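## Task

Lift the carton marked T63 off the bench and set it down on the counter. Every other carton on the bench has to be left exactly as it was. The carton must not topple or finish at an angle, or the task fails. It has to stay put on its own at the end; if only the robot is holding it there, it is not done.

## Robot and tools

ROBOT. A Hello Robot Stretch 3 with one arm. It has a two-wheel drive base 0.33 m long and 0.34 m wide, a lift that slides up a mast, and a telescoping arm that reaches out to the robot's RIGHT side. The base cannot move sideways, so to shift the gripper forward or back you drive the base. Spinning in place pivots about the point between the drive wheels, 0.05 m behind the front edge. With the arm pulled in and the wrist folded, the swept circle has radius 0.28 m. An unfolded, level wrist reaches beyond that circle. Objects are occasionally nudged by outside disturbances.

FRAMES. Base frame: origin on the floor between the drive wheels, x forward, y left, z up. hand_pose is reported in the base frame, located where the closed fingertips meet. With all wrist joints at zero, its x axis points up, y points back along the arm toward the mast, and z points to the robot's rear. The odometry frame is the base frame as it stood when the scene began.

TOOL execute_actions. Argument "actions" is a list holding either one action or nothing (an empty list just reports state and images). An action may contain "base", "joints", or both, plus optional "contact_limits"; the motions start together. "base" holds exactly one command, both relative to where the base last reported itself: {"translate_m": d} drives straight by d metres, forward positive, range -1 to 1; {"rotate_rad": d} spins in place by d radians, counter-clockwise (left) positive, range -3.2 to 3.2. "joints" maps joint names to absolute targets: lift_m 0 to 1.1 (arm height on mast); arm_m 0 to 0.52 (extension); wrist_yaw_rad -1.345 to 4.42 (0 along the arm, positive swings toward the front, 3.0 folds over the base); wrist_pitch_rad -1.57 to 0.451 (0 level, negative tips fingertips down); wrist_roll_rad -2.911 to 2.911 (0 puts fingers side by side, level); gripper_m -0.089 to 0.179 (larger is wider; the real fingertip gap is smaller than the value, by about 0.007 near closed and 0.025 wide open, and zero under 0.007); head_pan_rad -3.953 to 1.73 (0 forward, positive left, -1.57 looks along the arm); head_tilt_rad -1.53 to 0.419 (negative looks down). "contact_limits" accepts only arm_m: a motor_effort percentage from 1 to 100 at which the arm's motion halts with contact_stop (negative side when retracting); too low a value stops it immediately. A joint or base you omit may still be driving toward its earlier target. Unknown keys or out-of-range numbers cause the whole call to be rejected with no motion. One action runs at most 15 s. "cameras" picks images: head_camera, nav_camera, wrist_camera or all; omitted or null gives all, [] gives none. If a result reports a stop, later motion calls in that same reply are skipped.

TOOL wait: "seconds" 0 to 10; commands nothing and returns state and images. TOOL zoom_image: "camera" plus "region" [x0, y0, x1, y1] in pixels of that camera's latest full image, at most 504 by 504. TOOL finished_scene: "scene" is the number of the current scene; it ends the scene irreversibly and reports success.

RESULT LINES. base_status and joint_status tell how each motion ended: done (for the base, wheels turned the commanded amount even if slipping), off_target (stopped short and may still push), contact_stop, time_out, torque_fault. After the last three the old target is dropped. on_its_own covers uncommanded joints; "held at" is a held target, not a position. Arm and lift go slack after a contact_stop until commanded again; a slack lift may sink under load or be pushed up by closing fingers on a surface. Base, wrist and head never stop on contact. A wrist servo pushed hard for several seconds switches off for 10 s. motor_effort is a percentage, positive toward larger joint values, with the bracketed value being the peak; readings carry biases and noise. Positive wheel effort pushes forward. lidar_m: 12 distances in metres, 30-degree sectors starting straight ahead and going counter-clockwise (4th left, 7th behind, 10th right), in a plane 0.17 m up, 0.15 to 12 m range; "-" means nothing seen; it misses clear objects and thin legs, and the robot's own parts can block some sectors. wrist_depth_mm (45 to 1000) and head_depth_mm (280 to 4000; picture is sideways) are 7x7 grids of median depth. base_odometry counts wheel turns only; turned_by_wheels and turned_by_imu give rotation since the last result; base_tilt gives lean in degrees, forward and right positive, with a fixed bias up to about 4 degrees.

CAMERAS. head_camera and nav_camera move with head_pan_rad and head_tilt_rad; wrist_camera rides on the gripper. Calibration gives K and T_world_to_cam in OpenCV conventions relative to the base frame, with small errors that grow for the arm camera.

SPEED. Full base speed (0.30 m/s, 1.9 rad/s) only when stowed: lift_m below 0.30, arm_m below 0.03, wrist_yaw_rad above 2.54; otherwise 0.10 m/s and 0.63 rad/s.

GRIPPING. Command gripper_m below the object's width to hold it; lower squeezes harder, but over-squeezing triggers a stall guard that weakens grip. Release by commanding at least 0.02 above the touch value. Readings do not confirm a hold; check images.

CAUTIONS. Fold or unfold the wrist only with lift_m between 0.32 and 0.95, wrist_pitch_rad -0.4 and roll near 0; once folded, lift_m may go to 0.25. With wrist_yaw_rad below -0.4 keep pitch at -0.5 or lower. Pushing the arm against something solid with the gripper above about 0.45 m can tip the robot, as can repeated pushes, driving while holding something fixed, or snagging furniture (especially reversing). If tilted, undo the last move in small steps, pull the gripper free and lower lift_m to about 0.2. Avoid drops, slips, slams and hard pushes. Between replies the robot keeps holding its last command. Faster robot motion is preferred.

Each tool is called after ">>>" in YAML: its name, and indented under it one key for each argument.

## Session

>>> execute_actions:
  actions: []

Scene clock: 0.00 s.
base_odometry: x=+0.000 y=+0.000 heading=+0.000 (m, m, rad; odometry frame)
turned_by_wheels: +0.000 (rad since the last result)
turned_by_imu: +0.000 (rad since the last result)
base_tilt: forward=+0.4 right=+0.5 (deg)
lidar_m: 0.75 0.70 0.72 1.91 1.66 1.91 1.39 0.74 0.75 1.01 2.76 1.02
head_depth_mm: 1832 2701 3400 3389 3343 1126 1077 / 1836 2712 3258 3225 3284 1108 2146 / 1880 2746 3017 3005 3009 1087 2034 / 1883 2696 2784 2782 2772 1072 835 / 1891 2581 2636 2622 1538 1059 780 / 1915 2455 2477 2504 2444 1049 732 / 1937 2320 2334 2332 2343 1031 694
base_status: not commanded
joint_positions: lift_m=+0.576 arm_m=+0.003 wrist_yaw_rad=+2.879 wrist_pitch_rad=-0.513 wrist_roll_rad=+0.018 gripper_m=+0.037 head_pan_rad=-0.003 head_tilt_rad=-0.008
joint_status: not commanded
motor_effort: left_wheel=+0 right_wheel=+1 lift_m=+19 arm_m=+1 wrist_yaw_rad=+0 wrist_pitch_rad=+5 wrist_roll_rad=+0 gripper_m=+1 head_pan_rad=+0 head_tilt_rad=+0 (%)
hand_pose: x=+0.0336 y=+0.0564 z=+0.5681 quat_wxyz=(+0.269, +0.707, +0.086, +0.648) (m; base frame)
wrist_depth_mm: - - - - - - - / - - - - - - - / - - - - 886 894 850 / - - - - 945 770 690 / 936 - 964 940 924 835 669 / 800 792 - 803 808 796 730 / 710 709 706 708 705 712 697
pictures: head_camera (sideways: a quarter turn clockwise sets it upright), nav_camera (sideways: a quarter turn counterclockwise sets it upright), wrist_camera
camera_calibration (this result's frames):
head_camera: T_world_to_cam=[[0.00973972, -0.0511875, -0.998642, 1.31691], [0.0196279, 0.998506, -0.0509891, 0.0697572], [0.99976, -0.0191046, 0.0107299, -0.0627865], [0, 0, 0, 1]] pos_world=[0.048576, -0.00344343, 1.31935]
nav_camera: T_world_to_cam=[[-0.0198575, 0.019822, 0.999606, -1.26217], [0.0427147, -0.998874, 0.020656, 0.0209857], [0.99889, 0.0431081, 0.0189885, -0.0714306], [0, 0, 0, 1]] pos_world=[0.0453913, 0.0490601, 1.2626]
wrist_camera: T_world_to_cam=[[0.95974, -0.280633, -0.0119881, -0.0106326], [-0.186553, -0.604924, -0.774122, 0.510436], [0.209992, 0.745192, -0.632923, 0.47984], [0, 0, 0, 1]] pos_world=[0.00466484, -0.0517821, 0.698714]
Images, in order (width x height): head_camera 896x504, nav_camera 672x504, wrist_camera 644x364.

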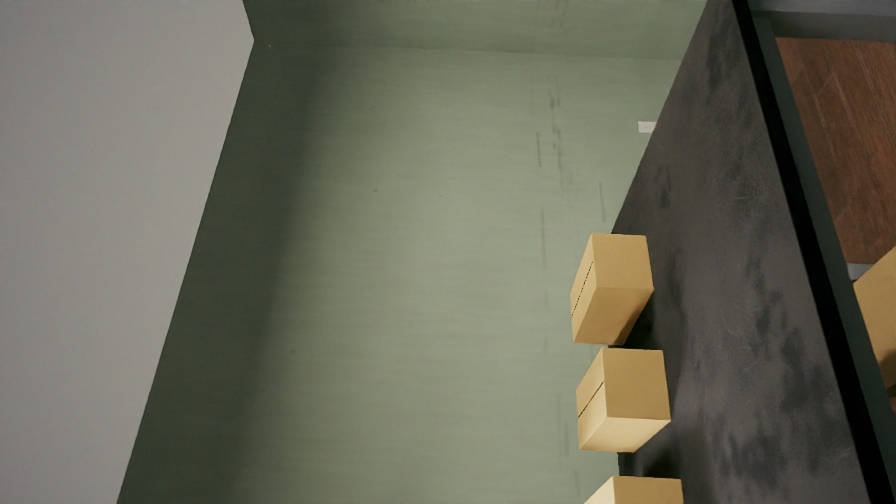

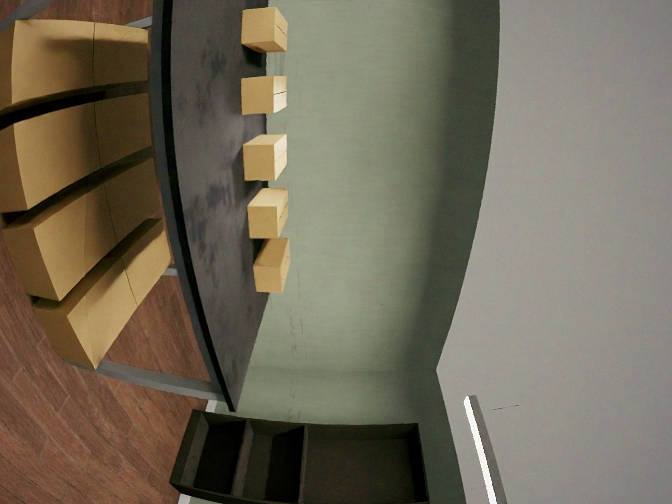

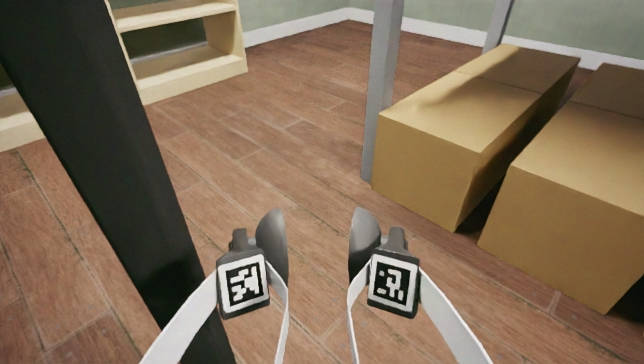

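>>> execute_actions:
  actions:
    - {"base":{"rotate_rad":1.6},"joints":{"lift_m":0.285,"wrist_yaw_rad":3.0,"wrist_pitch_rad":-0.4,"head_pan_rad":-0.5,"head_tilt_rad":-0.7}}
  cameras: ["nav_camera"]

Scene clock: 13.07 s.
base_odometry: x=+0.000 y=+0.000 heading=+1.600 (m, m, rad; odometry frame)
turned_by_wheels: +1.600 (rad since the last result)
turned_by_imu: +1.615 (rad since the last result)
base_tilt: forward=+0.4 right=+0.5 (deg)
lidar_m: 1.66 1.60 1.85 1.37 0.74 0.76 1.04 2.76 0.99 0.73 0.70 0.73
head_depth_mm: 2091 1133 816 1610 1456 1114 1149 / 2222 1202 820 1667 1324 1239 1204 / 2356 2511 878 2075 1313 1237 1203 / 2490 2782 919 1086 1277 1326 1194 / 2622 2983 2679 2042 1650 1379 1189 / 2418 2683 2669 2026 1637 1375 1180 / 2171 2362 2515 2021 1630 1368 1179
base_status: done
joint_positions: lift_m=+0.286 arm_m=+0.003 wrist_yaw_rad=+2.998 wrist_pitch_rad=-0.419 wrist_roll_rad=+0.018 gripper_m=+0.037 head_pan_rad=-0.493 head_tilt_rad=-0.691
joint_status: all done
motor_effort: left_wheel=+0(6) right_wheel=+3(8) lift_m=+8(20) arm_m=+1(1) wrist_yaw_rad=+1(5) wrist_pitch_rad=+6(7) wrist_roll_rad=+0(0) gripper_m=+0(1) head_pan_rad=-3(30) head_tilt_rad=-4(42) (%)
hand_pose: x=+0.0109 y=+0.0742 z=+0.2981 quat_wxyz=(+0.198, +0.706, +0.096, +0.673) (m; base frame)
wrist_depth_mm: 997 - - - - - - / - - - - - - - / 892 - - - - - 994 / 696 779 765 769 769 753 740 / 629 617 - 613 619 609 610 / 520 524 - 540 535 515 514 / 458 - - - 448 447 445
pictures: nav_camera (sideways: a quarter turn counterclockwise sets it upright)
camera_calibration (this result's frames):
nav_camera: T_world_to_cam=[[0.551471, -0.273845, 0.787965, -0.989298], [-0.430088, -0.902698, -0.0127143, 0.0673179], [0.714776, -0.331882, -0.615589, 0.756177], [0, 0, 0, 1]] pos_world=[0.0340252, 0.0408149, 1.24588]
Images, in order (width x height): nav_camera 672x504.

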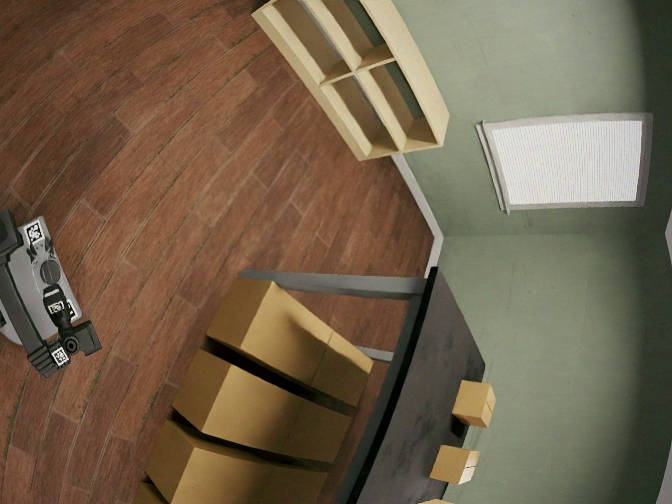

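>>> execute_actions:
  actions:
    - {"base":{"translate_m":0.93}}
  cameras: []

>>> execute_actions:
  actions:
    - {"base":{"rotate_rad":-1.04}}
  cameras: ["nav_camera"]

>>> execute_actions:
  actions:
    - {"base":{"translate_m":0.8}}
  cameras: ["nav_camera"]

Scene clock: 21.40 s.
base_odometry: x=-0.027 y=+0.930 heading=+1.600 (m, m, rad; odometry frame)
turned_by_wheels: +0.000 (rad since the last result)
turned_by_imu: +0.000 (rad since the last result)
base_tilt: forward=+0.4 right=+0.5 (deg)
lidar_m: 0.99 0.79 0.99 1.70 1.80 1.51 1.70 0.91 0.41 0.53 1.97 1.69
head_depth_mm: 1700 1850 2056 2092 1692 1404 1205 / 1790 1950 2203 2082 1673 1402 1202 / 1896 2104 2347 2071 1668 1393 1195 / 1840 2087 2363 2077 1659 1388 1192 / 1607 1776 2021 2044 1657 1376 1188 / 1429 1561 1754 1893 1640 1373 1187 / 1286 1390 1541 1266 1367 1336 1174
base_status: done
joint_positions: lift_m=+0.286 arm_m=+0.003 wrist_yaw_rad=+2.999 wrist_pitch_rad=-0.419 wrist_roll_rad=+0.018 gripper_m=+0.037 head_pan_rad=-0.493 head_tilt_rad=-0.692
joint_status: not commanded
motor_effort: left_wheel=-1(8) right_wheel=+2(9) lift_m=+8(8) arm_m=+1(0) wrist_yaw_rad=+1(2) wrist_pitch_rad=+6(6) wrist_roll_rad=+1(0) gripper_m=+1(0) head_pan_rad=-4(3) head_tilt_rad=-5(4) (%)
hand_pose: x=+0.0107 y=+0.0743 z=+0.2982 quat_wxyz=(+0.197, +0.706, +0.096, +0.673) (m; base frame)
wrist_depth_mm: - - - - - - 882 / - - - - - - 966 / - - - - 940 868 809 / 765 760 771 767 762 762 690 / 620 628 - 610 636 612 619 / 521 517 - 541 536 514 514 / 463 - - - 448 441 445
pictures: none
No camera images: the call's "cameras" was empty. Leave "cameras" out to get every camera's image.

Scene clock: 23.37 s.
base_odometry: x=-0.027 y=+0.930 heading=+0.560 (m, m, rad; odometry frame)
turned_by_wheels: -1.040 (rad since the last result)
turned_by_imu: -1.046 (rad since the last result)
base_tilt: forward=+0.4 right=+0.5 (deg)
lidar_m: 1.97 1.67 0.99 0.79 0.99 1.72 1.76 1.51 1.71 0.89 0.41 0.53
head_depth_mm: 2160 974 814 611 504 1065 997 / 2061 893 806 607 535 641 895 / 1957 872 798 628 1317 1102 1038 / 1874 1006 793 1577 1310 1287 1191 / 1791 1890 1179 1517 1520 1380 1190 / 1722 1859 2085 2019 1640 1378 1185 / 1648 1825 2038 2003 1630 1366 1176
base_status: done
joint_positions: lift_m=+0.286 arm_m=+0.003 wrist_yaw_rad=+2.999 wrist_pitch_rad=-0.419 wrist_roll_rad=+0.018 gripper_m=+0.037 head_pan_rad=-0.493 head_tilt_rad=-0.692
joint_status: not commanded
motor_effort: left_wheel=+2(10) right_wheel=-1(5) lift_m=+8(8) arm_m=+0(0) wrist_yaw_rad=+1(1) wrist_pitch_rad=+6(6) wrist_roll_rad=+0(0) gripper_m=+1(0) head_pan_rad=-3(1) head_tilt_rad=-4(5) (%)
hand_pose: x=+0.0107 y=+0.0743 z=+0.2982 quat_wxyz=(+0.197, +0.706, +0.096, +0.673) (m; base frame)
wrist_depth_mm: 759 - - - - 916 - / 838 - - - - - - / 888 - 878 878 923 934 973 / 769 779 759 758 756 756 763 / 630 621 - 626 640 606 614 / 519 515 - 528 529 517 513 / 464 - - - 444 446 445
pictures: nav_camera (sideways: a quarter turn counterclockwise sets it upright)
camera_calibration (this result's frames):
nav_camera: T_world_to_cam=[[0.552049, -0.274234, 0.787425, -0.988598], [-0.430199, -0.902644, -0.0127567, 0.0673737], [0.714263, -0.331707, -0.616279, 0.757076], [0, 0, 0, 1]] pos_world=[0.0339866, 0.040835, 1.24588]
Images, in order (width x height): nav_camera 672x504.

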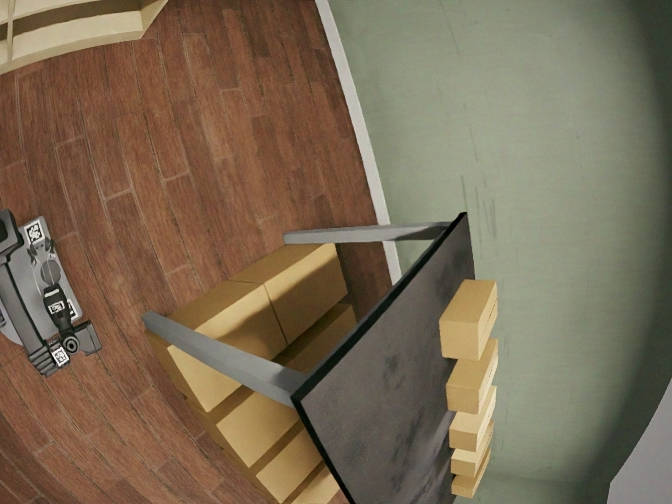

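Scene clock: 27.80 s.
base_odometry: x=+0.651 y=+1.355 heading=+0.560 (m, m, rad; odometry frame)
turned_by_wheels: +0.000 (rad since the last result)
turned_by_imu: +0.000 (rad since the last result)
base_tilt: forward=+0.5 right=+0.5 (deg)
lidar_m: 1.17 1.22 1.22 0.80 1.11 1.12 2.56 0.53 0.39 0.38 0.40 1.22
head_depth_mm: 1274 1451 1693 1958 503 1339 956 / 1206 1368 1586 1862 590 670 906 / 1151 1295 1488 1737 1664 1394 1147 / 1096 1234 1403 1631 1658 1387 1194 / 1049 1170 1318 1527 1648 1379 1189 / 1003 1116 1252 1427 1594 1371 1183 / 964 1068 1189 1355 1517 1367 1178
base_status: done
joint_positions: lift_m=+0.286 arm_m=+0.003 wrist_yaw_rad=+2.999 wrist_pitch_rad=-0.419 wrist_roll_rad=+0.018 gripper_m=+0.037 head_pan_rad=-0.493 head_tilt_rad=-0.692
joint_status: not commanded
motor_effort: left_wheel=+2(11) right_wheel=-1(4) lift_m=+8(8) arm_m=-1(1) wrist_yaw_rad=+1(1) wrist_pitch_rad=+6(6) wrist_roll_rad=+0(0) gripper_m=+0(0) head_pan_rad=-4(3) head_tilt_rad=-4(4) (%)
hand_pose: x=+0.0107 y=+0.0743 z=+0.2982 quat_wxyz=(+0.197, +0.706, +0.096, +0.673) (m; base frame)
wrist_depth_mm: - - - - - - - / - - - - - - - / 815 - 952 - - - 982 / 781 750 768 768 773 752 752 / 630 619 - 616 626 613 616 / 522 523 - 529 537 523 518 / 465 - - - 447 448 445
pictures: nav_camera (sideways: a quarter turn counterclockwise sets it upright)
camera_calibration (this result's frames):
nav_camera: T_world_to_cam=[[0.552128, -0.274287, 0.787351, -0.988501], [-0.430213, -0.902637, -0.0127625, 0.0673814], [0.714192, -0.331682, -0.616373, 0.7572], [0, 0, 0, 1]] pos_world=[0.0339812, 0.0408378, 1.24588]
Images, in order (width x height): nav_camera 672x504.

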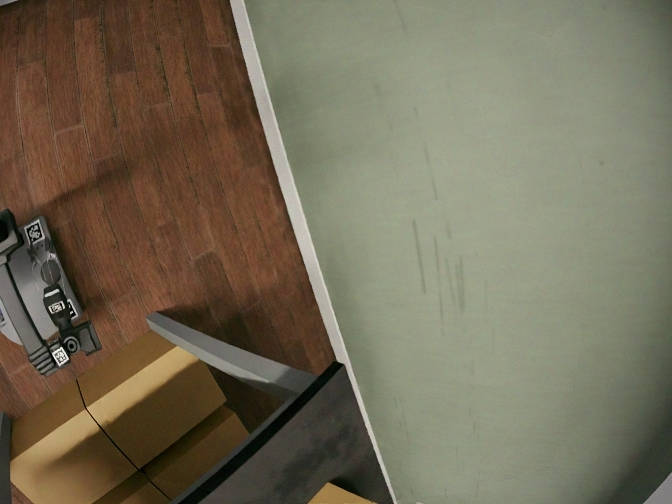

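>>> execute_actions:
  actions:
    - {"base":{"translate_m":0.73}}
  cameras: []

>>> execute_actions:
  actions:
    - {"base":{"rotate_rad":-1.56},"joints":{"head_pan_rad":-0.55,"head_tilt_rad":-0.4}}
  cameras: ["nav_camera","head_camera"]

Scene clock: 35.23 s.
base_odometry: x=+1.269 y=+1.742 heading=+0.560 (m, m, rad; odometry frame)
turned_by_wheels: +0.000 (rad since the last result)
turned_by_imu: +0.000 (rad since the last result)
base_tilt: forward=+0.4 right=+0.5 (deg)
lidar_m: 0.45 0.47 0.65 1.17 1.22 1.20 1.27 0.53 0.57 1.64 0.63 0.46
head_depth_mm: 451 516 603 726 911 1217 1211 / 428 487 563 670 824 1068 1204 / 408 460 528 619 749 945 1150 / 389 437 497 578 688 853 1102 / 373 415 470 542 636 776 991 / 357 397 446 509 592 711 887 / 343 379 423 480 555 656 805
base_status: done
joint_positions: lift_m=+0.286 arm_m=+0.003 wrist_yaw_rad=+2.999 wrist_pitch_rad=-0.419 wrist_roll_rad=+0.018 gripper_m=+0.037 head_pan_rad=-0.493 head_tilt_rad=-0.692
joint_status: not commanded
motor_effort: left_wheel=+2(11) right_wheel=-1(3) lift_m=+8(8) arm_m=+0(1) wrist_yaw_rad=+1(1) wrist_pitch_rad=+6(6) wrist_roll_rad=+0(0) gripper_m=+0(0) head_pan_rad=-3(4) head_tilt_rad=-4(3) (%)
hand_pose: x=+0.0107 y=+0.0743 z=+0.2982 quat_wxyz=(+0.197, +0.706, +0.096, +0.673) (m; base frame)
wrist_depth_mm: - - - - - 684 477 / - - - - - 677 488 / - - - - 953 694 492 / 780 768 773 774 747 700 494 / 625 626 - 630 628 612 488 / 522 521 - 534 529 513 486 / 464 - - - 445 452 440
pictures: none
No camera images: the call's "cameras" was empty. Leave "cameras" out to get every camera's image.

Scene clock: 37.33 s.
base_odometry: x=+1.269 y=+1.742 heading=-1.000 (m, m, rad; odometry frame)
turned_by_wheels: -1.560 (rad since the last result)
turned_by_imu: -1.568 (rad since the last result)
base_tilt: forward=+0.4 right=+0.5 (deg)
lidar_m: 1.55 0.61 0.46 0.45 0.47 0.66 1.17 1.23 1.20 1.26 0.53 0.58
head_depth_mm: 3945 - 3477 752 712 576 1055 / 3868 - - 806 705 655 681 / 3674 3915 1980 930 761 1403 1136 / 3498 3731 1370 999 1688 1396 1175 / 3307 3534 1499 1160 1831 1452 1305 / 3125 3301 1637 2949 1883 1620 1400 / 2982 3180 3382 3072 2263 1722 1390
base_status: done
joint_positions: lift_m=+0.286 arm_m=+0.003 wrist_yaw_rad=+2.999 wrist_pitch_rad=-0.419 wrist_roll_rad=+0.018 gripper_m=+0.037 head_pan_rad=-0.543 head_tilt_rad=-0.408
joint_status: all done
motor_effort: left_wheel=+2(10) right_wheel=+0(6) lift_m=+8(8) arm_m=+0(0) wrist_yaw_rad=+1(1) wrist_pitch_rad=+6(6) wrist_roll_rad=+0(0) gripper_m=+1(1) head_pan_rad=-4(10) head_tilt_rad=+4(27) (%)
hand_pose: x=+0.0107 y=+0.0743 z=+0.2982 quat_wxyz=(+0.197, +0.706, +0.096, +0.673) (m; base frame)
wrist_depth_mm: 416 - 437 446 459 470 492 / 446 - 470 484 497 510 528 / 488 - 518 527 544 562 584 / 530 542 572 573 592 607 630 / 565 577 - 594 616 614 619 / 522 519 - 535 538 516 509 / 464 - - - 443 448 443
pictures: head_camera (sideways: a quarter turn clockwise sets it upright), nav_camera (sideways: a quarter turn counterclockwise sets it upright)
camera_calibration (this result's frames):
head_camera: T_world_to_cam=[[-0.351618, 0.152491, -0.92364, 1.22096], [0.51229, 0.857144, -0.0535093, 0.0700054], [0.783533, -0.491986, -0.379507, 0.44648], [0, 0, 0, 1]] pos_world=[0.0436164, -0.0265283, 1.30092]
nav_camera: T_world_to_cam=[[0.327808, -0.174789, 0.928435, -1.17113], [-0.473344, -0.880877, 0.00129073, 0.0493509], [0.817611, -0.439892, -0.371493, 0.437946], [0, 0, 0, 1]] pos_world=[0.0491948, 0.0314212, 1.24995]
Images, in order (width x height): head_camera 896x504, nav_camera 672x504.

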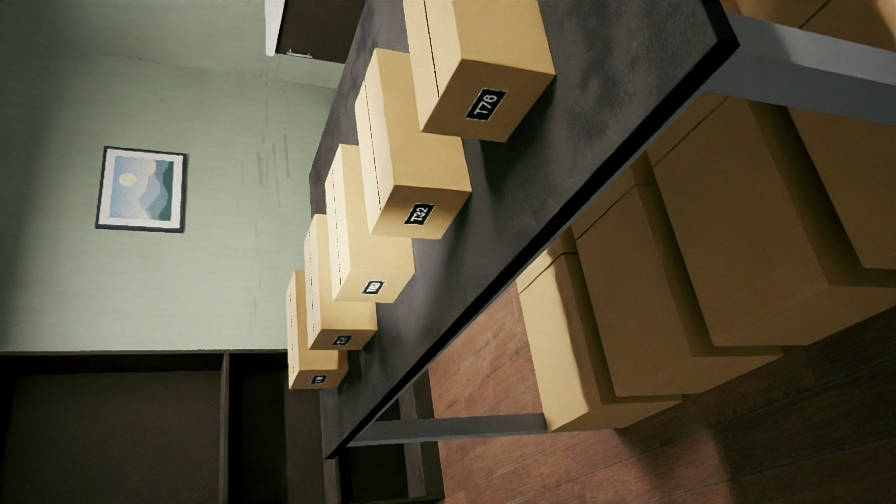

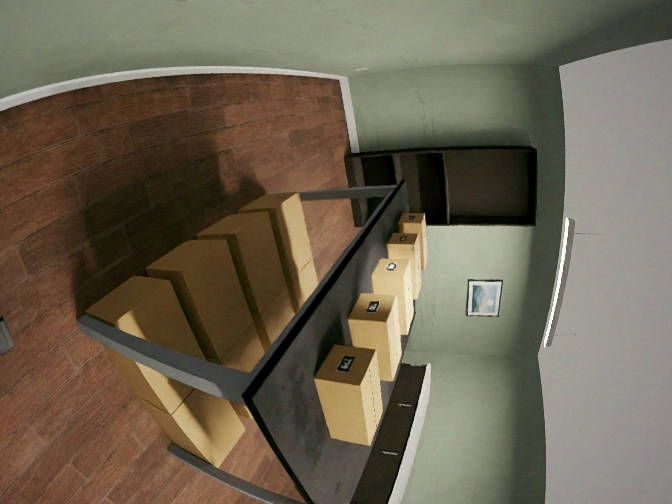

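>>> zoom_image:
  camera: "head_camera"
  region: [290, 260, 430, 400]

Region (290, 260, 430, 400) of head_camera's 896x504 image, scaled by 3.600, with more detail than that image has.

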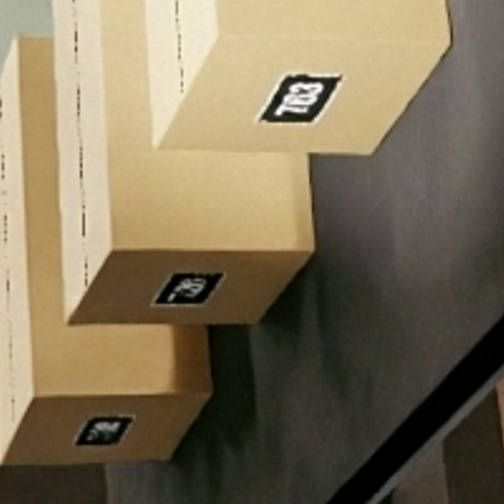

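>>> execute_actions:
  actions:
    - {"base":{"translate_m":1.0},"joints":{"lift_m":0.95,"head_pan_rad":-1.57,"head_tilt_rad":-0.5}}
  cameras: ["nav_camera","head_camera"]

Scene clock: 54.40 s.
base_odometry: x=+1.810 y=+0.901 heading=-1.000 (m, m, rad; odometry frame)
turned_by_wheels: +0.000 (rad since the last result)
turned_by_imu: -0.001 (rad since the last result)
base_tilt: forward=+0.4 right=+0.4 (deg)
lidar_m: 1.43 0.57 0.43 0.41 0.43 0.61 1.86 0.59 0.44 0.43 0.45 0.63
head_depth_mm: 2822 3026 3167 599 600 - - / 2836 3047 3207 668 595 516 - / 2820 3055 2707 846 613 513 - / 2850 2996 2653 649 607 563 - / 2876 3006 2664 603 604 524 - / 2879 3046 1300 777 598 837 - / 2913 3062 1276 699 594 1153 1040
base_status: done
joint_positions: lift_m=+0.949 arm_m=+0.003 wrist_yaw_rad=+2.999 wrist_pitch_rad=-0.418 wrist_roll_rad=+0.018 gripper_m=+0.037 head_pan_rad=-1.563 head_tilt_rad=-0.494
joint_status: all done
motor_effort: left_wheel=+2(10) right_wheel=-1(4) lift_m=+29(30) arm_m=+0(1) wrist_yaw_rad=+1(1) wrist_pitch_rad=+6(6) wrist_roll_rad=+0(0) gripper_m=+0(1) head_pan_rad=-2(40) head_tilt_rad=-4(15) (%)
hand_pose: x=+0.0107 y=+0.0744 z=+0.9619 quat_wxyz=(+0.197, +0.706, +0.096, +0.673) (m; base frame)
wrist_depth_mm: 388 - 405 416 430 443 456 / 419 - 438 450 464 483 496 / 453 - 478 498 510 527 540 / 495 507 524 537 561 577 600 / 540 561 - 604 628 650 673 / 600 626 - 672 700 735 762 / 689 694 739 779 801 844 887
pictures: head_camera (sideways: a quarter turn clockwise sets it upright), nav_camera (sideways: a quarter turn counterclockwise sets it upright)
camera_calibration (this result's frames):
head_camera: T_world_to_cam=[[-0.0547622, 0.45704, -0.887759, 1.17233], [0.998456, 0.016806, -0.0529386, 0.0662909], [-0.00927544, -0.889287, -0.457255, 0.552489], [0, 0, 0, 1]] pos_world=[0.00313569, -0.0455966, 1.29689]
nav_camera: T_world_to_cam=[[0.023303, -0.448869, 0.893294, -1.12342], [-0.998325, -0.0577788, -0.00299028, 0.0581266], [0.0529557, -0.891728, -0.449463, 0.544073], [0, 0, 0, 1]] pos_world=[0.0553964, -0.015744, 1.24826]
Images, in order (width x height): head_camera 896x504, nav_camera 672x504.

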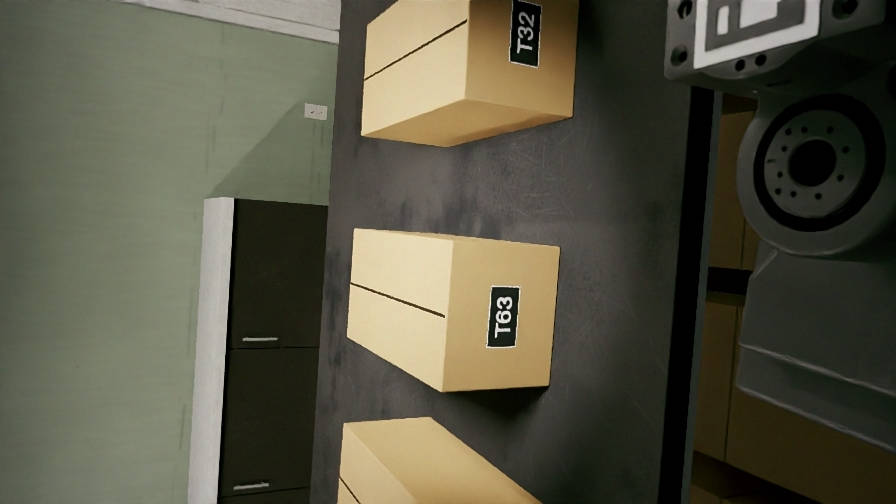

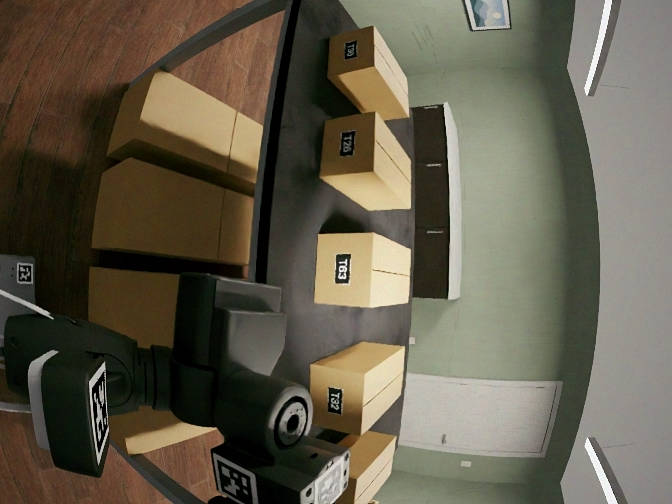

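>>> execute_actions:
  actions:
    - {"base":{"translate_m":0.08},"joints":{"wrist_yaw_rad":-0.06}}
  cameras: []

>>> execute_actions:
  actions:
    - {"joints":{"lift_m":1.1,"arm_m":0.12,"gripper_m":0.179}}
  cameras: ["wrist_camera"]

>>> execute_actions:
  actions:
    - {"joints":{"arm_m":0.39,"wrist_pitch_rad":-0.6}}
  cameras: ["wrist_camera","head_camera"]

Scene clock: 67.17 s.
base_odometry: x=+1.853 y=+0.834 heading=-1.000 (m, m, rad; odometry frame)
turned_by_wheels: +0.000 (rad since the last result)
turned_by_imu: +0.000 (rad since the last result)
base_tilt: forward=+0.4 right=+0.5 (deg)
lidar_m: 1.42 0.56 0.42 0.41 0.43 0.61 1.84 0.59 0.44 0.43 0.45 0.63
head_depth_mm: 2813 3030 3195 679 600 - - / 2845 3073 3220 853 618 517 - / 2829 3007 2697 600 611 - - / 2859 2999 2677 603 609 - - / 2879 3032 2657 827 604 1163 1048 / 2873 3011 1298 686 600 1162 1043 / 2897 3022 1279 600 593 1159 1094
base_status: done
joint_positions: lift_m=+0.949 arm_m=+0.003 wrist_yaw_rad=-0.058 wrist_pitch_rad=-0.418 wrist_roll_rad=+0.018 gripper_m=+0.037 head_pan_rad=-1.563 head_tilt_rad=-0.494
joint_status: all done
motor_effort: left_wheel=+2(7) right_wheel=+0(1) lift_m=+29(29) arm_m=+1(0) wrist_yaw_rad=-4(5) wrist_pitch_rad=+6(6) wrist_roll_rad=+1(0) gripper_m=+1(1) head_pan_rad=-3(4) head_tilt_rad=-3(4) (%)
hand_pose: x=-0.0344 y=-0.3717 z=+0.9619 quat_wxyz=(+0.681, +0.126, -0.701, -0.168) (m; base frame)
wrist_depth_mm: 345 413 508 335 825 345 321 / 296 368 318 307 501 316 308 / 324 367 367 335 406 340 345 / 314 315 312 310 311 309 308 / 254 252 261 250 256 249 250 / 240 297 - 300 241 937 - / - 879 856 887 877 851 -
pictures: none
No camera images: the call's "cameras" was empty. Leave "cameras" out to get every camera's image.

Scene clock: 69.37 s.
base_odometry: x=+1.853 y=+0.834 heading=-1.000 (m, m, rad; odometry frame)
turned_by_wheels: +0.000 (rad since the last result)
turned_by_imu: +0.000 (rad since the last result)
base_tilt: forward=+0.4 right=+0.5 (deg)
lidar_m: 1.42 0.57 0.42 0.41 0.43 0.60 1.84 0.59 0.44 0.43 0.45 0.63
head_depth_mm: - - - 646 600 537 1125 / 2783 - - 773 618 534 1066 / 2803 - - - 607 530 1054 / 2866 3001 2666 601 609 568 1235 / 2880 3002 2662 784 603 1167 1046 / 2883 3055 1301 687 599 1158 1040 / 2908 3001 1277 601 594 1163 1092
base_status: not commanded
joint_positions: lift_m=+1.099 arm_m=+0.120 wrist_yaw_rad=-0.059 wrist_pitch_rad=-0.418 wrist_roll_rad=+0.018 gripper_m=+0.179 head_pan_rad=-1.563 head_tilt_rad=-0.494
joint_status: all done
motor_effort: left_wheel=+2(2) right_wheel=+0(0) lift_m=+30(29) arm_m=+4(5) wrist_yaw_rad=-2(3) wrist_pitch_rad=+6(6) wrist_roll_rad=+0(0) gripper_m=+0(85) head_pan_rad=-4(4) head_tilt_rad=-3(5) (%)
hand_pose: x=-0.0347 y=-0.4887 z=+1.1115 quat_wxyz=(+0.681, +0.125, -0.702, -0.168) (m; base frame)
wrist_depth_mm: - - - - - - - / - - - - - - - / 768 770 778 481 771 482 764 / 372 389 542 368 528 366 451 / 299 384 324 297 446 331 294 / - 384 301 288 398 356 289 / 323 332 331 320 342 329 328
pictures: wrist_camera
camera_calibration (this result's frames):
wrist_camera: T_world_to_cam=[[-0.996761, 0.0791855, -0.0140142, 0.0186976], [0.0556639, 0.553627, -0.830902, 1.22627], [-0.0580368, -0.828991, -0.556242, 0.380526], [0, 0, 0, 1]] pos_world=[-0.0275373, -0.364923, 1.23083]
Images, in order (width x height): wrist_camera 644x364.

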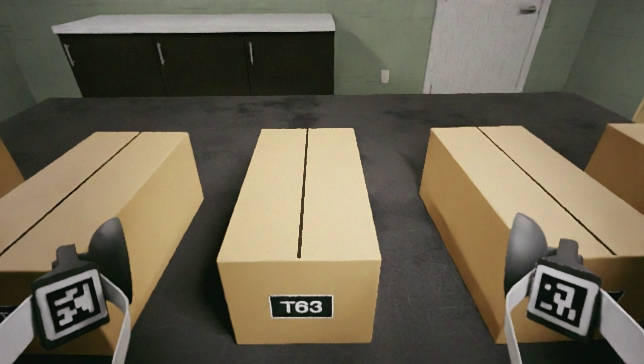

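Scene clock: 72.57 s.
base_odometry: x=+1.853 y=+0.834 heading=-1.000 (m, m, rad; odometry frame)
turned_by_wheels: +0.000 (rad since the last result)
turned_by_imu: +0.000 (rad since the last result)
base_tilt: forward=+0.4 right=+0.5 (deg)
lidar_m: 1.42 0.56 0.42 0.41 0.43 0.60 1.85 0.59 0.44 0.43 0.45 0.63
head_depth_mm: 2742 3112 3189 678 600 537 1123 / 2780 - 3225 850 618 533 1059 / 2806 - 1216 598 607 531 1060 / 2884 3016 1233 602 608 567 1235 / 2874 2989 2677 824 603 1164 1048 / 2895 3008 1293 686 598 1158 1042 / 2927 3005 1276 600 594 1157 1094
base_status: not commanded
joint_positions: lift_m=+1.099 arm_m=+0.390 wrist_yaw_rad=-0.059 wrist_pitch_rad=-0.612 wrist_roll_rad=+0.018 gripper_m=+0.179 head_pan_rad=-1.563 head_tilt_rad=-0.494
joint_status: all done
motor_effort: left_wheel=+2(2) right_wheel=-1(1) lift_m=+29(29) arm_m=+5(1) wrist_yaw_rad=-2(2) wrist_pitch_rad=+4(4) wrist_roll_rad=+0(0) gripper_m=+1(1) head_pan_rad=-3(4) head_tilt_rad=-2(3) (%)
hand_pose: x=-0.0331 y=-0.7302 z=+1.0706 quat_wxyz=(+0.662, +0.191, -0.686, -0.235) (m; base frame)
wrist_depth_mm: - - - - - - - / 629 625 618 633 623 610 619 / 514 504 508 508 503 506 504 / 427 424 416 258 424 430 256 / 230 368 228 222 347 359 226 / - 323 195 195 205 322 201 / 240 289 174 174 178 282 225
pictures: head_camera (sideways: a quarter turn clockwise sets it upright), wrist_camera
camera_calibration (this result's frames):
head_camera: T_world_to_cam=[[-0.0546493, 0.457078, -0.887746, 1.17232], [0.99846, 0.0165602, -0.0529384, 0.0662906], [-0.00949572, -0.889272, -0.457279, 0.552522], [0, 0, 0, 1]] pos_world=[0.0031244, -0.0455957, 1.29689]
wrist_camera: T_world_to_cam=[[-0.996589, 0.0819403, -0.00977844, 0.0363125], [0.064754, 0.703052, -0.708185, 1.30397], [-0.0511541, -0.706402, -0.70596, 0.407667], [0, 0, 0, 1]] pos_world=[-0.0273946, -0.631754, 1.2116]
Images, in order (width x height): head_camera 896x504, wrist_camera 644x364.

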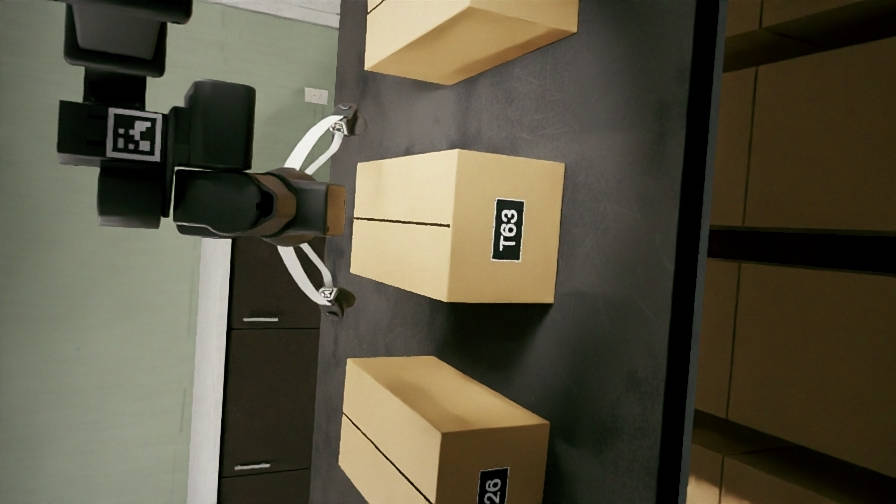

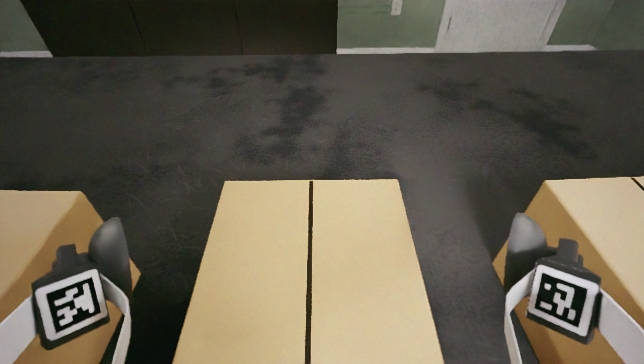

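>>> execute_actions:
  actions:
    - {"base":{"translate_m":0.003},"joints":{"arm_m":0.415,"wrist_pitch_rad":-0.9,"lift_m":1.085}}
  cameras: ["wrist_camera","head_camera"]

Scene clock: 77.60 s.
base_odometry: x=+1.855 y=+0.831 heading=-1.000 (m, m, rad; odometry frame)
turned_by_wheels: +0.000 (rad since the last result)
turned_by_imu: +0.000 (rad since the last result)
base_tilt: forward=+0.4 right=+0.5 (deg)
lidar_m: 1.42 0.56 0.42 0.41 0.43 0.61 1.84 0.59 0.44 0.43 0.45 0.63
head_depth_mm: 2783 3111 3239 676 604 537 1127 / 2812 - 3196 831 617 532 1062 / 2832 - 1257 598 607 530 1057 / 2862 2999 2658 602 607 568 1234 / 2892 2994 2696 808 603 1163 1046 / 2896 3042 1295 674 599 1157 1042 / 2937 3017 1280 602 594 1152 1097
base_status: done
joint_positions: lift_m=+1.086 arm_m=+0.415 wrist_yaw_rad=-0.059 wrist_pitch_rad=-0.907 wrist_roll_rad=+0.018 gripper_m=+0.179 head_pan_rad=-1.563 head_tilt_rad=-0.494
joint_status: all done
motor_effort: left_wheel=+2(6) right_wheel=+0(2) lift_m=+8(27) arm_m=+4(6) wrist_yaw_rad=-2(1) wrist_pitch_rad=+2(1) wrist_roll_rad=+0(0) gripper_m=+1(1) head_pan_rad=-3(3) head_tilt_rad=-4(4) (%)
hand_pose: x=-0.0298 y=-0.6984 z=+1.0078 quat_wxyz=(+0.621, +0.288, -0.650, -0.331) (m; base frame)
wrist_depth_mm: 394 392 397 392 394 392 389 / 343 352 189 190 194 349 213 / 227 319 172 172 172 319 215 / 227 283 157 157 157 287 217 / 228 265 145 145 145 268 217 / - 137 134 134 135 190 202 / 226 127 125 125 125 227 226
pictures: head_camera (sideways: a quarter turn clockwise sets it upright), wrist_camera
camera_calibration (this result's frames):
head_camera: T_world_to_cam=[[-0.0546494, 0.457078, -0.887746, 1.17232], [0.99846, 0.0165606, -0.0529384, 0.0662906], [-0.0094954, -0.889272, -0.457279, 0.552522], [0, 0, 0, 1]] pos_world=[0.00312441, -0.0455957, 1.29689]
wrist_camera: T_world_to_cam=[[-0.996461, 0.0840191, -0.00263858, 0.0306566], [0.0752848, 0.87803, -0.472647, 1.12202], [-0.0373946, -0.471173, -0.881248, 0.72733], [0, 0, 0, 1]] pos_world=[-0.0267246, -0.645043, 1.17136]
Images, in order (width x height): head_camera 896x504, wrist_camera 644x364.

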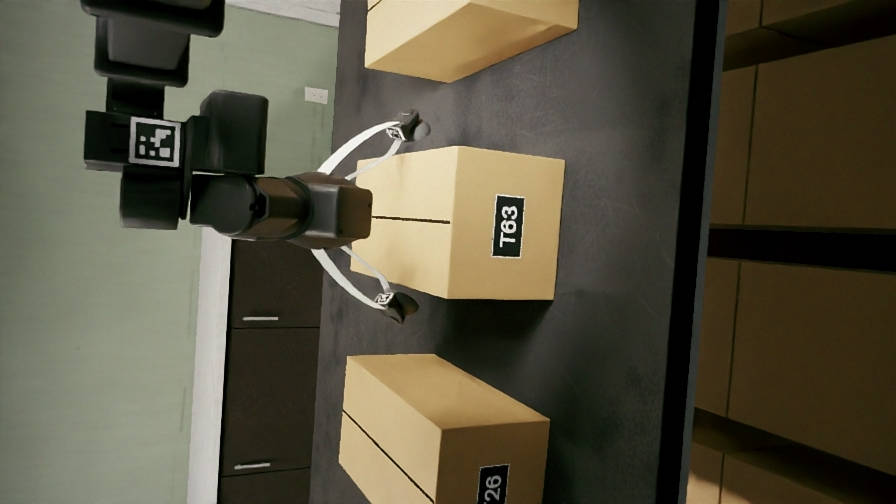

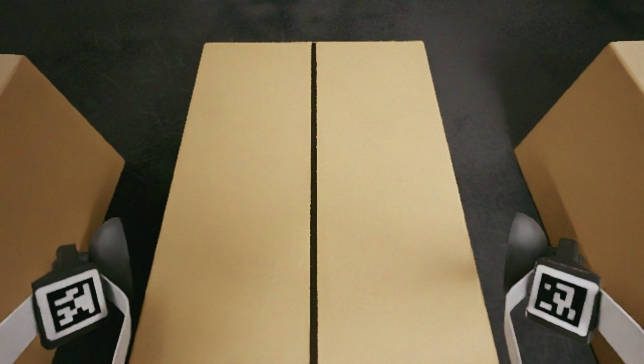

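>>> execute_actions:
  actions:
    - {"joints":{"arm_m":0.435,"wrist_pitch_rad":-0.98,"lift_m":1.078}}
  cameras: ["wrist_camera"]

>>> execute_actions:
  actions:
    - {"joints":{"gripper_m":0.095}}
  cameras: ["wrist_camera","head_camera"]

Scene clock: 82.23 s.
base_odometry: x=+1.855 y=+0.831 heading=-1.000 (m, m, rad; odometry frame)
turned_by_wheels: +0.000 (rad since the last result)
turned_by_imu: +0.000 (rad since the last result)
base_tilt: forward=+0.4 right=+0.5 (deg)
lidar_m: 1.43 0.56 0.42 0.41 0.43 0.61 1.85 0.59 0.44 0.43 0.45 0.63
head_depth_mm: 2800 3118 3202 676 605 536 1127 / 2819 3098 3177 830 617 533 1061 / 2839 - 3242 612 613 530 1062 / 2850 2998 2650 612 609 567 1234 / 2889 3009 2679 787 604 1162 1045 / 2888 3038 1302 675 598 1160 1043 / 2909 3025 1277 601 595 1155 1091
base_status: not commanded
joint_positions: lift_m=+1.079 arm_m=+0.435 wrist_yaw_rad=-0.059 wrist_pitch_rad=-0.981 wrist_roll_rad=+0.018 gripper_m=+0.179 head_pan_rad=-1.563 head_tilt_rad=-0.494
joint_status: all done
motor_effort: left_wheel=+2(2) right_wheel=-1(1) lift_m=+7(8) arm_m=+4(0) wrist_yaw_rad=-2(2) wrist_pitch_rad=+0(3) wrist_roll_rad=+0(0) gripper_m=+0(1) head_pan_rad=-3(3) head_tilt_rad=-4(3) (%)
hand_pose: x=-0.0288 y=-0.7019 z=+0.9911 quat_wxyz=(+0.608, +0.311, -0.638, -0.355) (m; base frame)
wrist_depth_mm: 339 342 175 175 175 339 337 / 311 311 161 160 160 309 214 / 225 287 148 148 148 283 217 / 225 263 137 137 137 263 218 / 226 131 128 128 128 131 220 / - 120 120 120 120 120 203 / 216 114 113 113 113 114 214
pictures: wrist_camera
camera_calibration (this result's frames):
wrist_camera: T_world_to_cam=[[-0.996426, 0.0844644, -0.00094574, 0.0305058], [0.0775789, 0.910654, -0.405821, 1.07387], [-0.0334162, -0.404444, -0.913952, 0.790397], [0, 0, 0, 1]] pos_world=[-0.026501, -0.660832, 1.15821]
Images, in order (width x height): wrist_camera 644x364.

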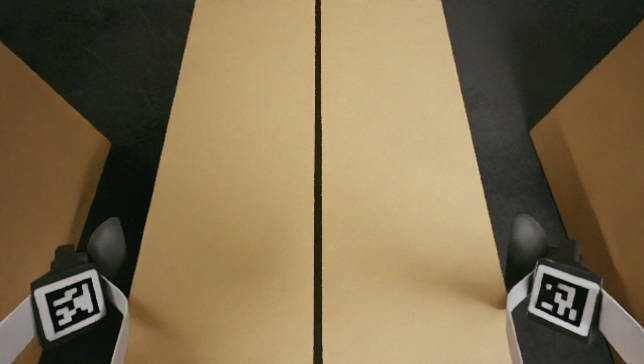

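Scene clock: 83.57 s.
base_odometry: x=+1.855 y=+0.831 heading=-1.000 (m, m, rad; odometry frame)
turned_by_wheels: +0.000 (rad since the last result)
turned_by_imu: +0.000 (rad since the last result)
base_tilt: forward=+0.4 right=+0.5 (deg)
lidar_m: 1.42 0.56 0.42 0.41 0.43 0.61 1.85 0.59 0.44 0.43 0.45 0.63
head_depth_mm: 2797 3127 3187 678 605 536 1128 / 2818 3099 3229 832 618 533 1061 / 2831 - 3225 614 612 531 1058 / 2877 3012 2644 612 610 568 1241 / 2884 3015 2680 787 603 1162 1049 / 2894 3034 1304 675 599 1155 1041 / 2901 3053 1273 599 593 1155 1091
base_status: not commanded
joint_positions: lift_m=+1.079 arm_m=+0.435 wrist_yaw_rad=-0.059 wrist_pitch_rad=-0.977 wrist_roll_rad=+0.018 gripper_m=+0.096 head_pan_rad=-1.563 head_tilt_rad=-0.494
joint_status: all done
motor_effort: left_wheel=+2(2) right_wheel=-1(0) lift_m=+7(7) arm_m=+6(4) wrist_yaw_rad=-1(2) wrist_pitch_rad=-1(2) wrist_roll_rad=+0(0) gripper_m=-28(98) head_pan_rad=-3(3) head_tilt_rad=-4(3) (%)
hand_pose: x=-0.0289 y=-0.7028 z=+0.9916 quat_wxyz=(+0.609, +0.310, -0.639, -0.353) (m; base frame)
wrist_depth_mm: 342 344 177 177 178 343 339 / 314 315 162 163 163 312 215 / 226 291 149 149 149 289 215 / 225 263 139 138 138 263 218 / 226 133 129 129 129 133 219 / - 121 121 121 121 121 203 / 218 115 114 114 114 116 215
pictures: head_camera (sideways: a quarter turn clockwise sets it upright), wrist_camera
camera_calibration (this result's frames):
head_camera: T_world_to_cam=[[-0.0546496, 0.457087, -0.887741, 1.17231], [0.99846, 0.0165613, -0.0529383, 0.0662904], [-0.00949523, -0.889268, -0.457288, 0.552534], [0, 0, 0, 1]] pos_world=[0.00312442, -0.0455956, 1.29689]
wrist_camera: T_world_to_cam=[[-0.996404, 0.0847163, -0.00113279, 0.0308767], [0.077753, 0.90903, -0.409412, 1.07731], [-0.0336542, -0.408028, -0.912349, 0.78636], [0, 0, 0, 1]] pos_world=[-0.0265343, -0.661067, 1.15853]
Images, in order (width x height): head_camera 896x504, wrist_camera 644x364.

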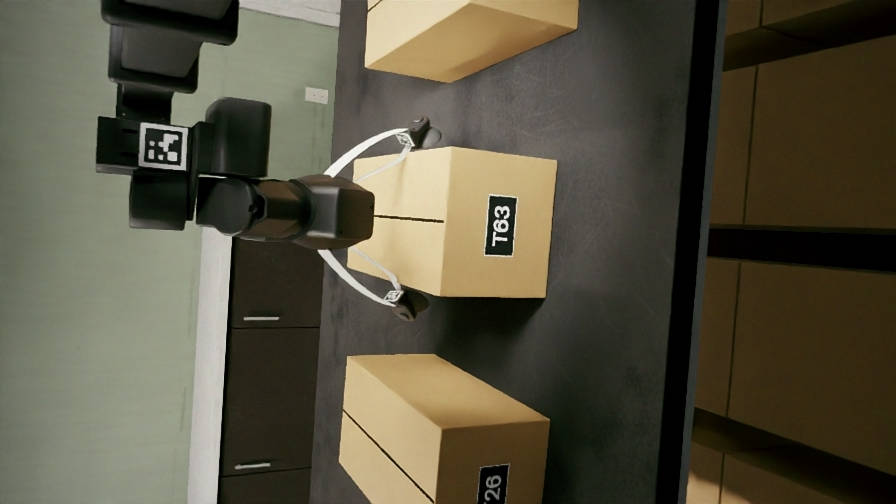

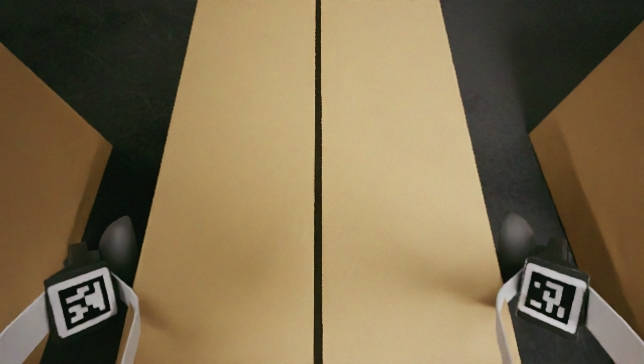

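>>> execute_actions:
  actions:
    - {"joints":{"gripper_m":0.179,"wrist_pitch_rad":-0.85}}
  cameras: []

>>> execute_actions:
  actions:
    - {"joints":{"arm_m":0.42,"lift_m":1.075}}
  cameras: ["wrist_camera"]

Scene clock: 91.57 s.
base_odometry: x=+1.855 y=+0.831 heading=-1.000 (m, m, rad; odometry frame)
turned_by_wheels: +0.000 (rad since the last result)
turned_by_imu: -0.001 (rad since the last result)
base_tilt: forward=+0.4 right=+0.5 (deg)
lidar_m: 1.42 0.56 0.43 0.41 0.43 0.61 1.85 0.59 0.44 0.43 0.45 0.63
head_depth_mm: 2807 3099 3169 677 605 537 1132 / 2834 3104 3220 835 619 533 1063 / 2833 - 1257 633 613 531 1057 / 2869 2989 2655 633 607 567 1237 / 2871 3021 2683 788 603 1162 1048 / 2883 3015 1294 676 598 1161 1044 / 2900 3006 1279 601 593 1153 1093
base_status: not commanded
joint_positions: lift_m=+1.079 arm_m=+0.435 wrist_yaw_rad=-0.059 wrist_pitch_rad=-0.864 wrist_roll_rad=+0.018 gripper_m=+0.179 head_pan_rad=-1.563 head_tilt_rad=-0.494
joint_status: all done
motor_effort: left_wheel=+2(2) right_wheel=+0(1) lift_m=+8(9) arm_m=+4(5) wrist_yaw_rad=-1(2) wrist_pitch_rad=+4(6) wrist_roll_rad=+0(1) gripper_m=+0(79) head_pan_rad=-3(3) head_tilt_rad=-4(2) (%)
hand_pose: x=-0.0303 y=-0.7275 z=+1.0069 quat_wxyz=(+0.627, +0.274, -0.656, -0.318) (m; base frame)
wrist_depth_mm: 411 411 412 416 412 412 412 / 364 364 199 195 194 361 363 / 320 327 174 174 174 328 216 / 223 296 158 157 158 297 216 / 226 267 144 144 144 266 218 / - 135 133 133 132 135 202 / 222 125 123 123 123 127 222
pictures: none
No camera images: the call's "cameras" was empty. Leave "cameras" out to get every camera's image.

Scene clock: 92.50 s.
base_odometry: x=+1.855 y=+0.831 heading=-1.000 (m, m, rad; odometry frame)
turned_by_wheels: +0.000 (rad since the last result)
turned_by_imu: +0.000 (rad since the last result)
base_tilt: forward=+0.4 right=+0.4 (deg)
lidar_m: 1.42 0.56 0.42 0.41 0.43 0.61 1.84 0.59 0.44 0.43 0.45 0.63
head_depth_mm: 2797 - 3233 677 605 537 1127 / 2821 3098 3226 832 618 533 1064 / 2825 - 3287 630 613 532 1058 / 2860 3028 2649 632 609 568 1232 / 2885 3006 2656 788 603 1167 1051 / 2889 3040 1299 675 599 1158 1044 / 2929 3052 1277 601 594 1152 1090
base_status: not commanded
joint_positions: lift_m=+1.076 arm_m=+0.420 wrist_yaw_rad=-0.059 wrist_pitch_rad=-0.863 wrist_roll_rad=+0.018 gripper_m=+0.179 head_pan_rad=-1.563 head_tilt_rad=-0.494
joint_status: all done
motor_effort: left_wheel=+2(2) right_wheel=+0(0) lift_m=+8(9) arm_m=-3(3) wrist_yaw_rad=-2(2) wrist_pitch_rad=+4(4) wrist_roll_rad=+0(0) gripper_m=+1(0) head_pan_rad=-3(3) head_tilt_rad=-4(4) (%)
hand_pose: x=-0.0304 y=-0.7133 z=+1.0040 quat_wxyz=(+0.628, +0.274, -0.656, -0.317) (m; base frame)
wrist_depth_mm: 405 405 395 216 408 411 406 / 359 361 195 190 191 362 352 / 226 321 171 171 170 323 214 / 226 286 154 154 154 286 217 / 226 263 141 141 141 266 218 / - 132 130 130 130 133 202 / 221 122 120 120 120 124 221
pictures: wrist_camera
camera_calibration (this result's frames):
wrist_camera: T_world_to_cam=[[-0.996453, 0.0840661, -0.00381889, 0.0325576], [0.0742278, 0.856645, -0.510539, 1.15612], [-0.0396476, -0.509011, -0.859846, 0.66845], [0, 0, 0, 1]] pos_world=[-0.0268713, -0.652868, 1.16513]
Images, in order (width x height): wrist_camera 644x364.

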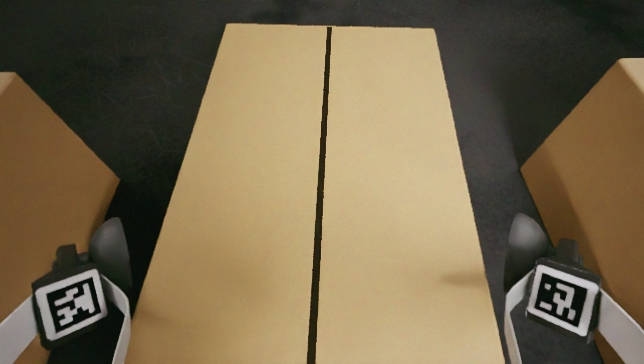

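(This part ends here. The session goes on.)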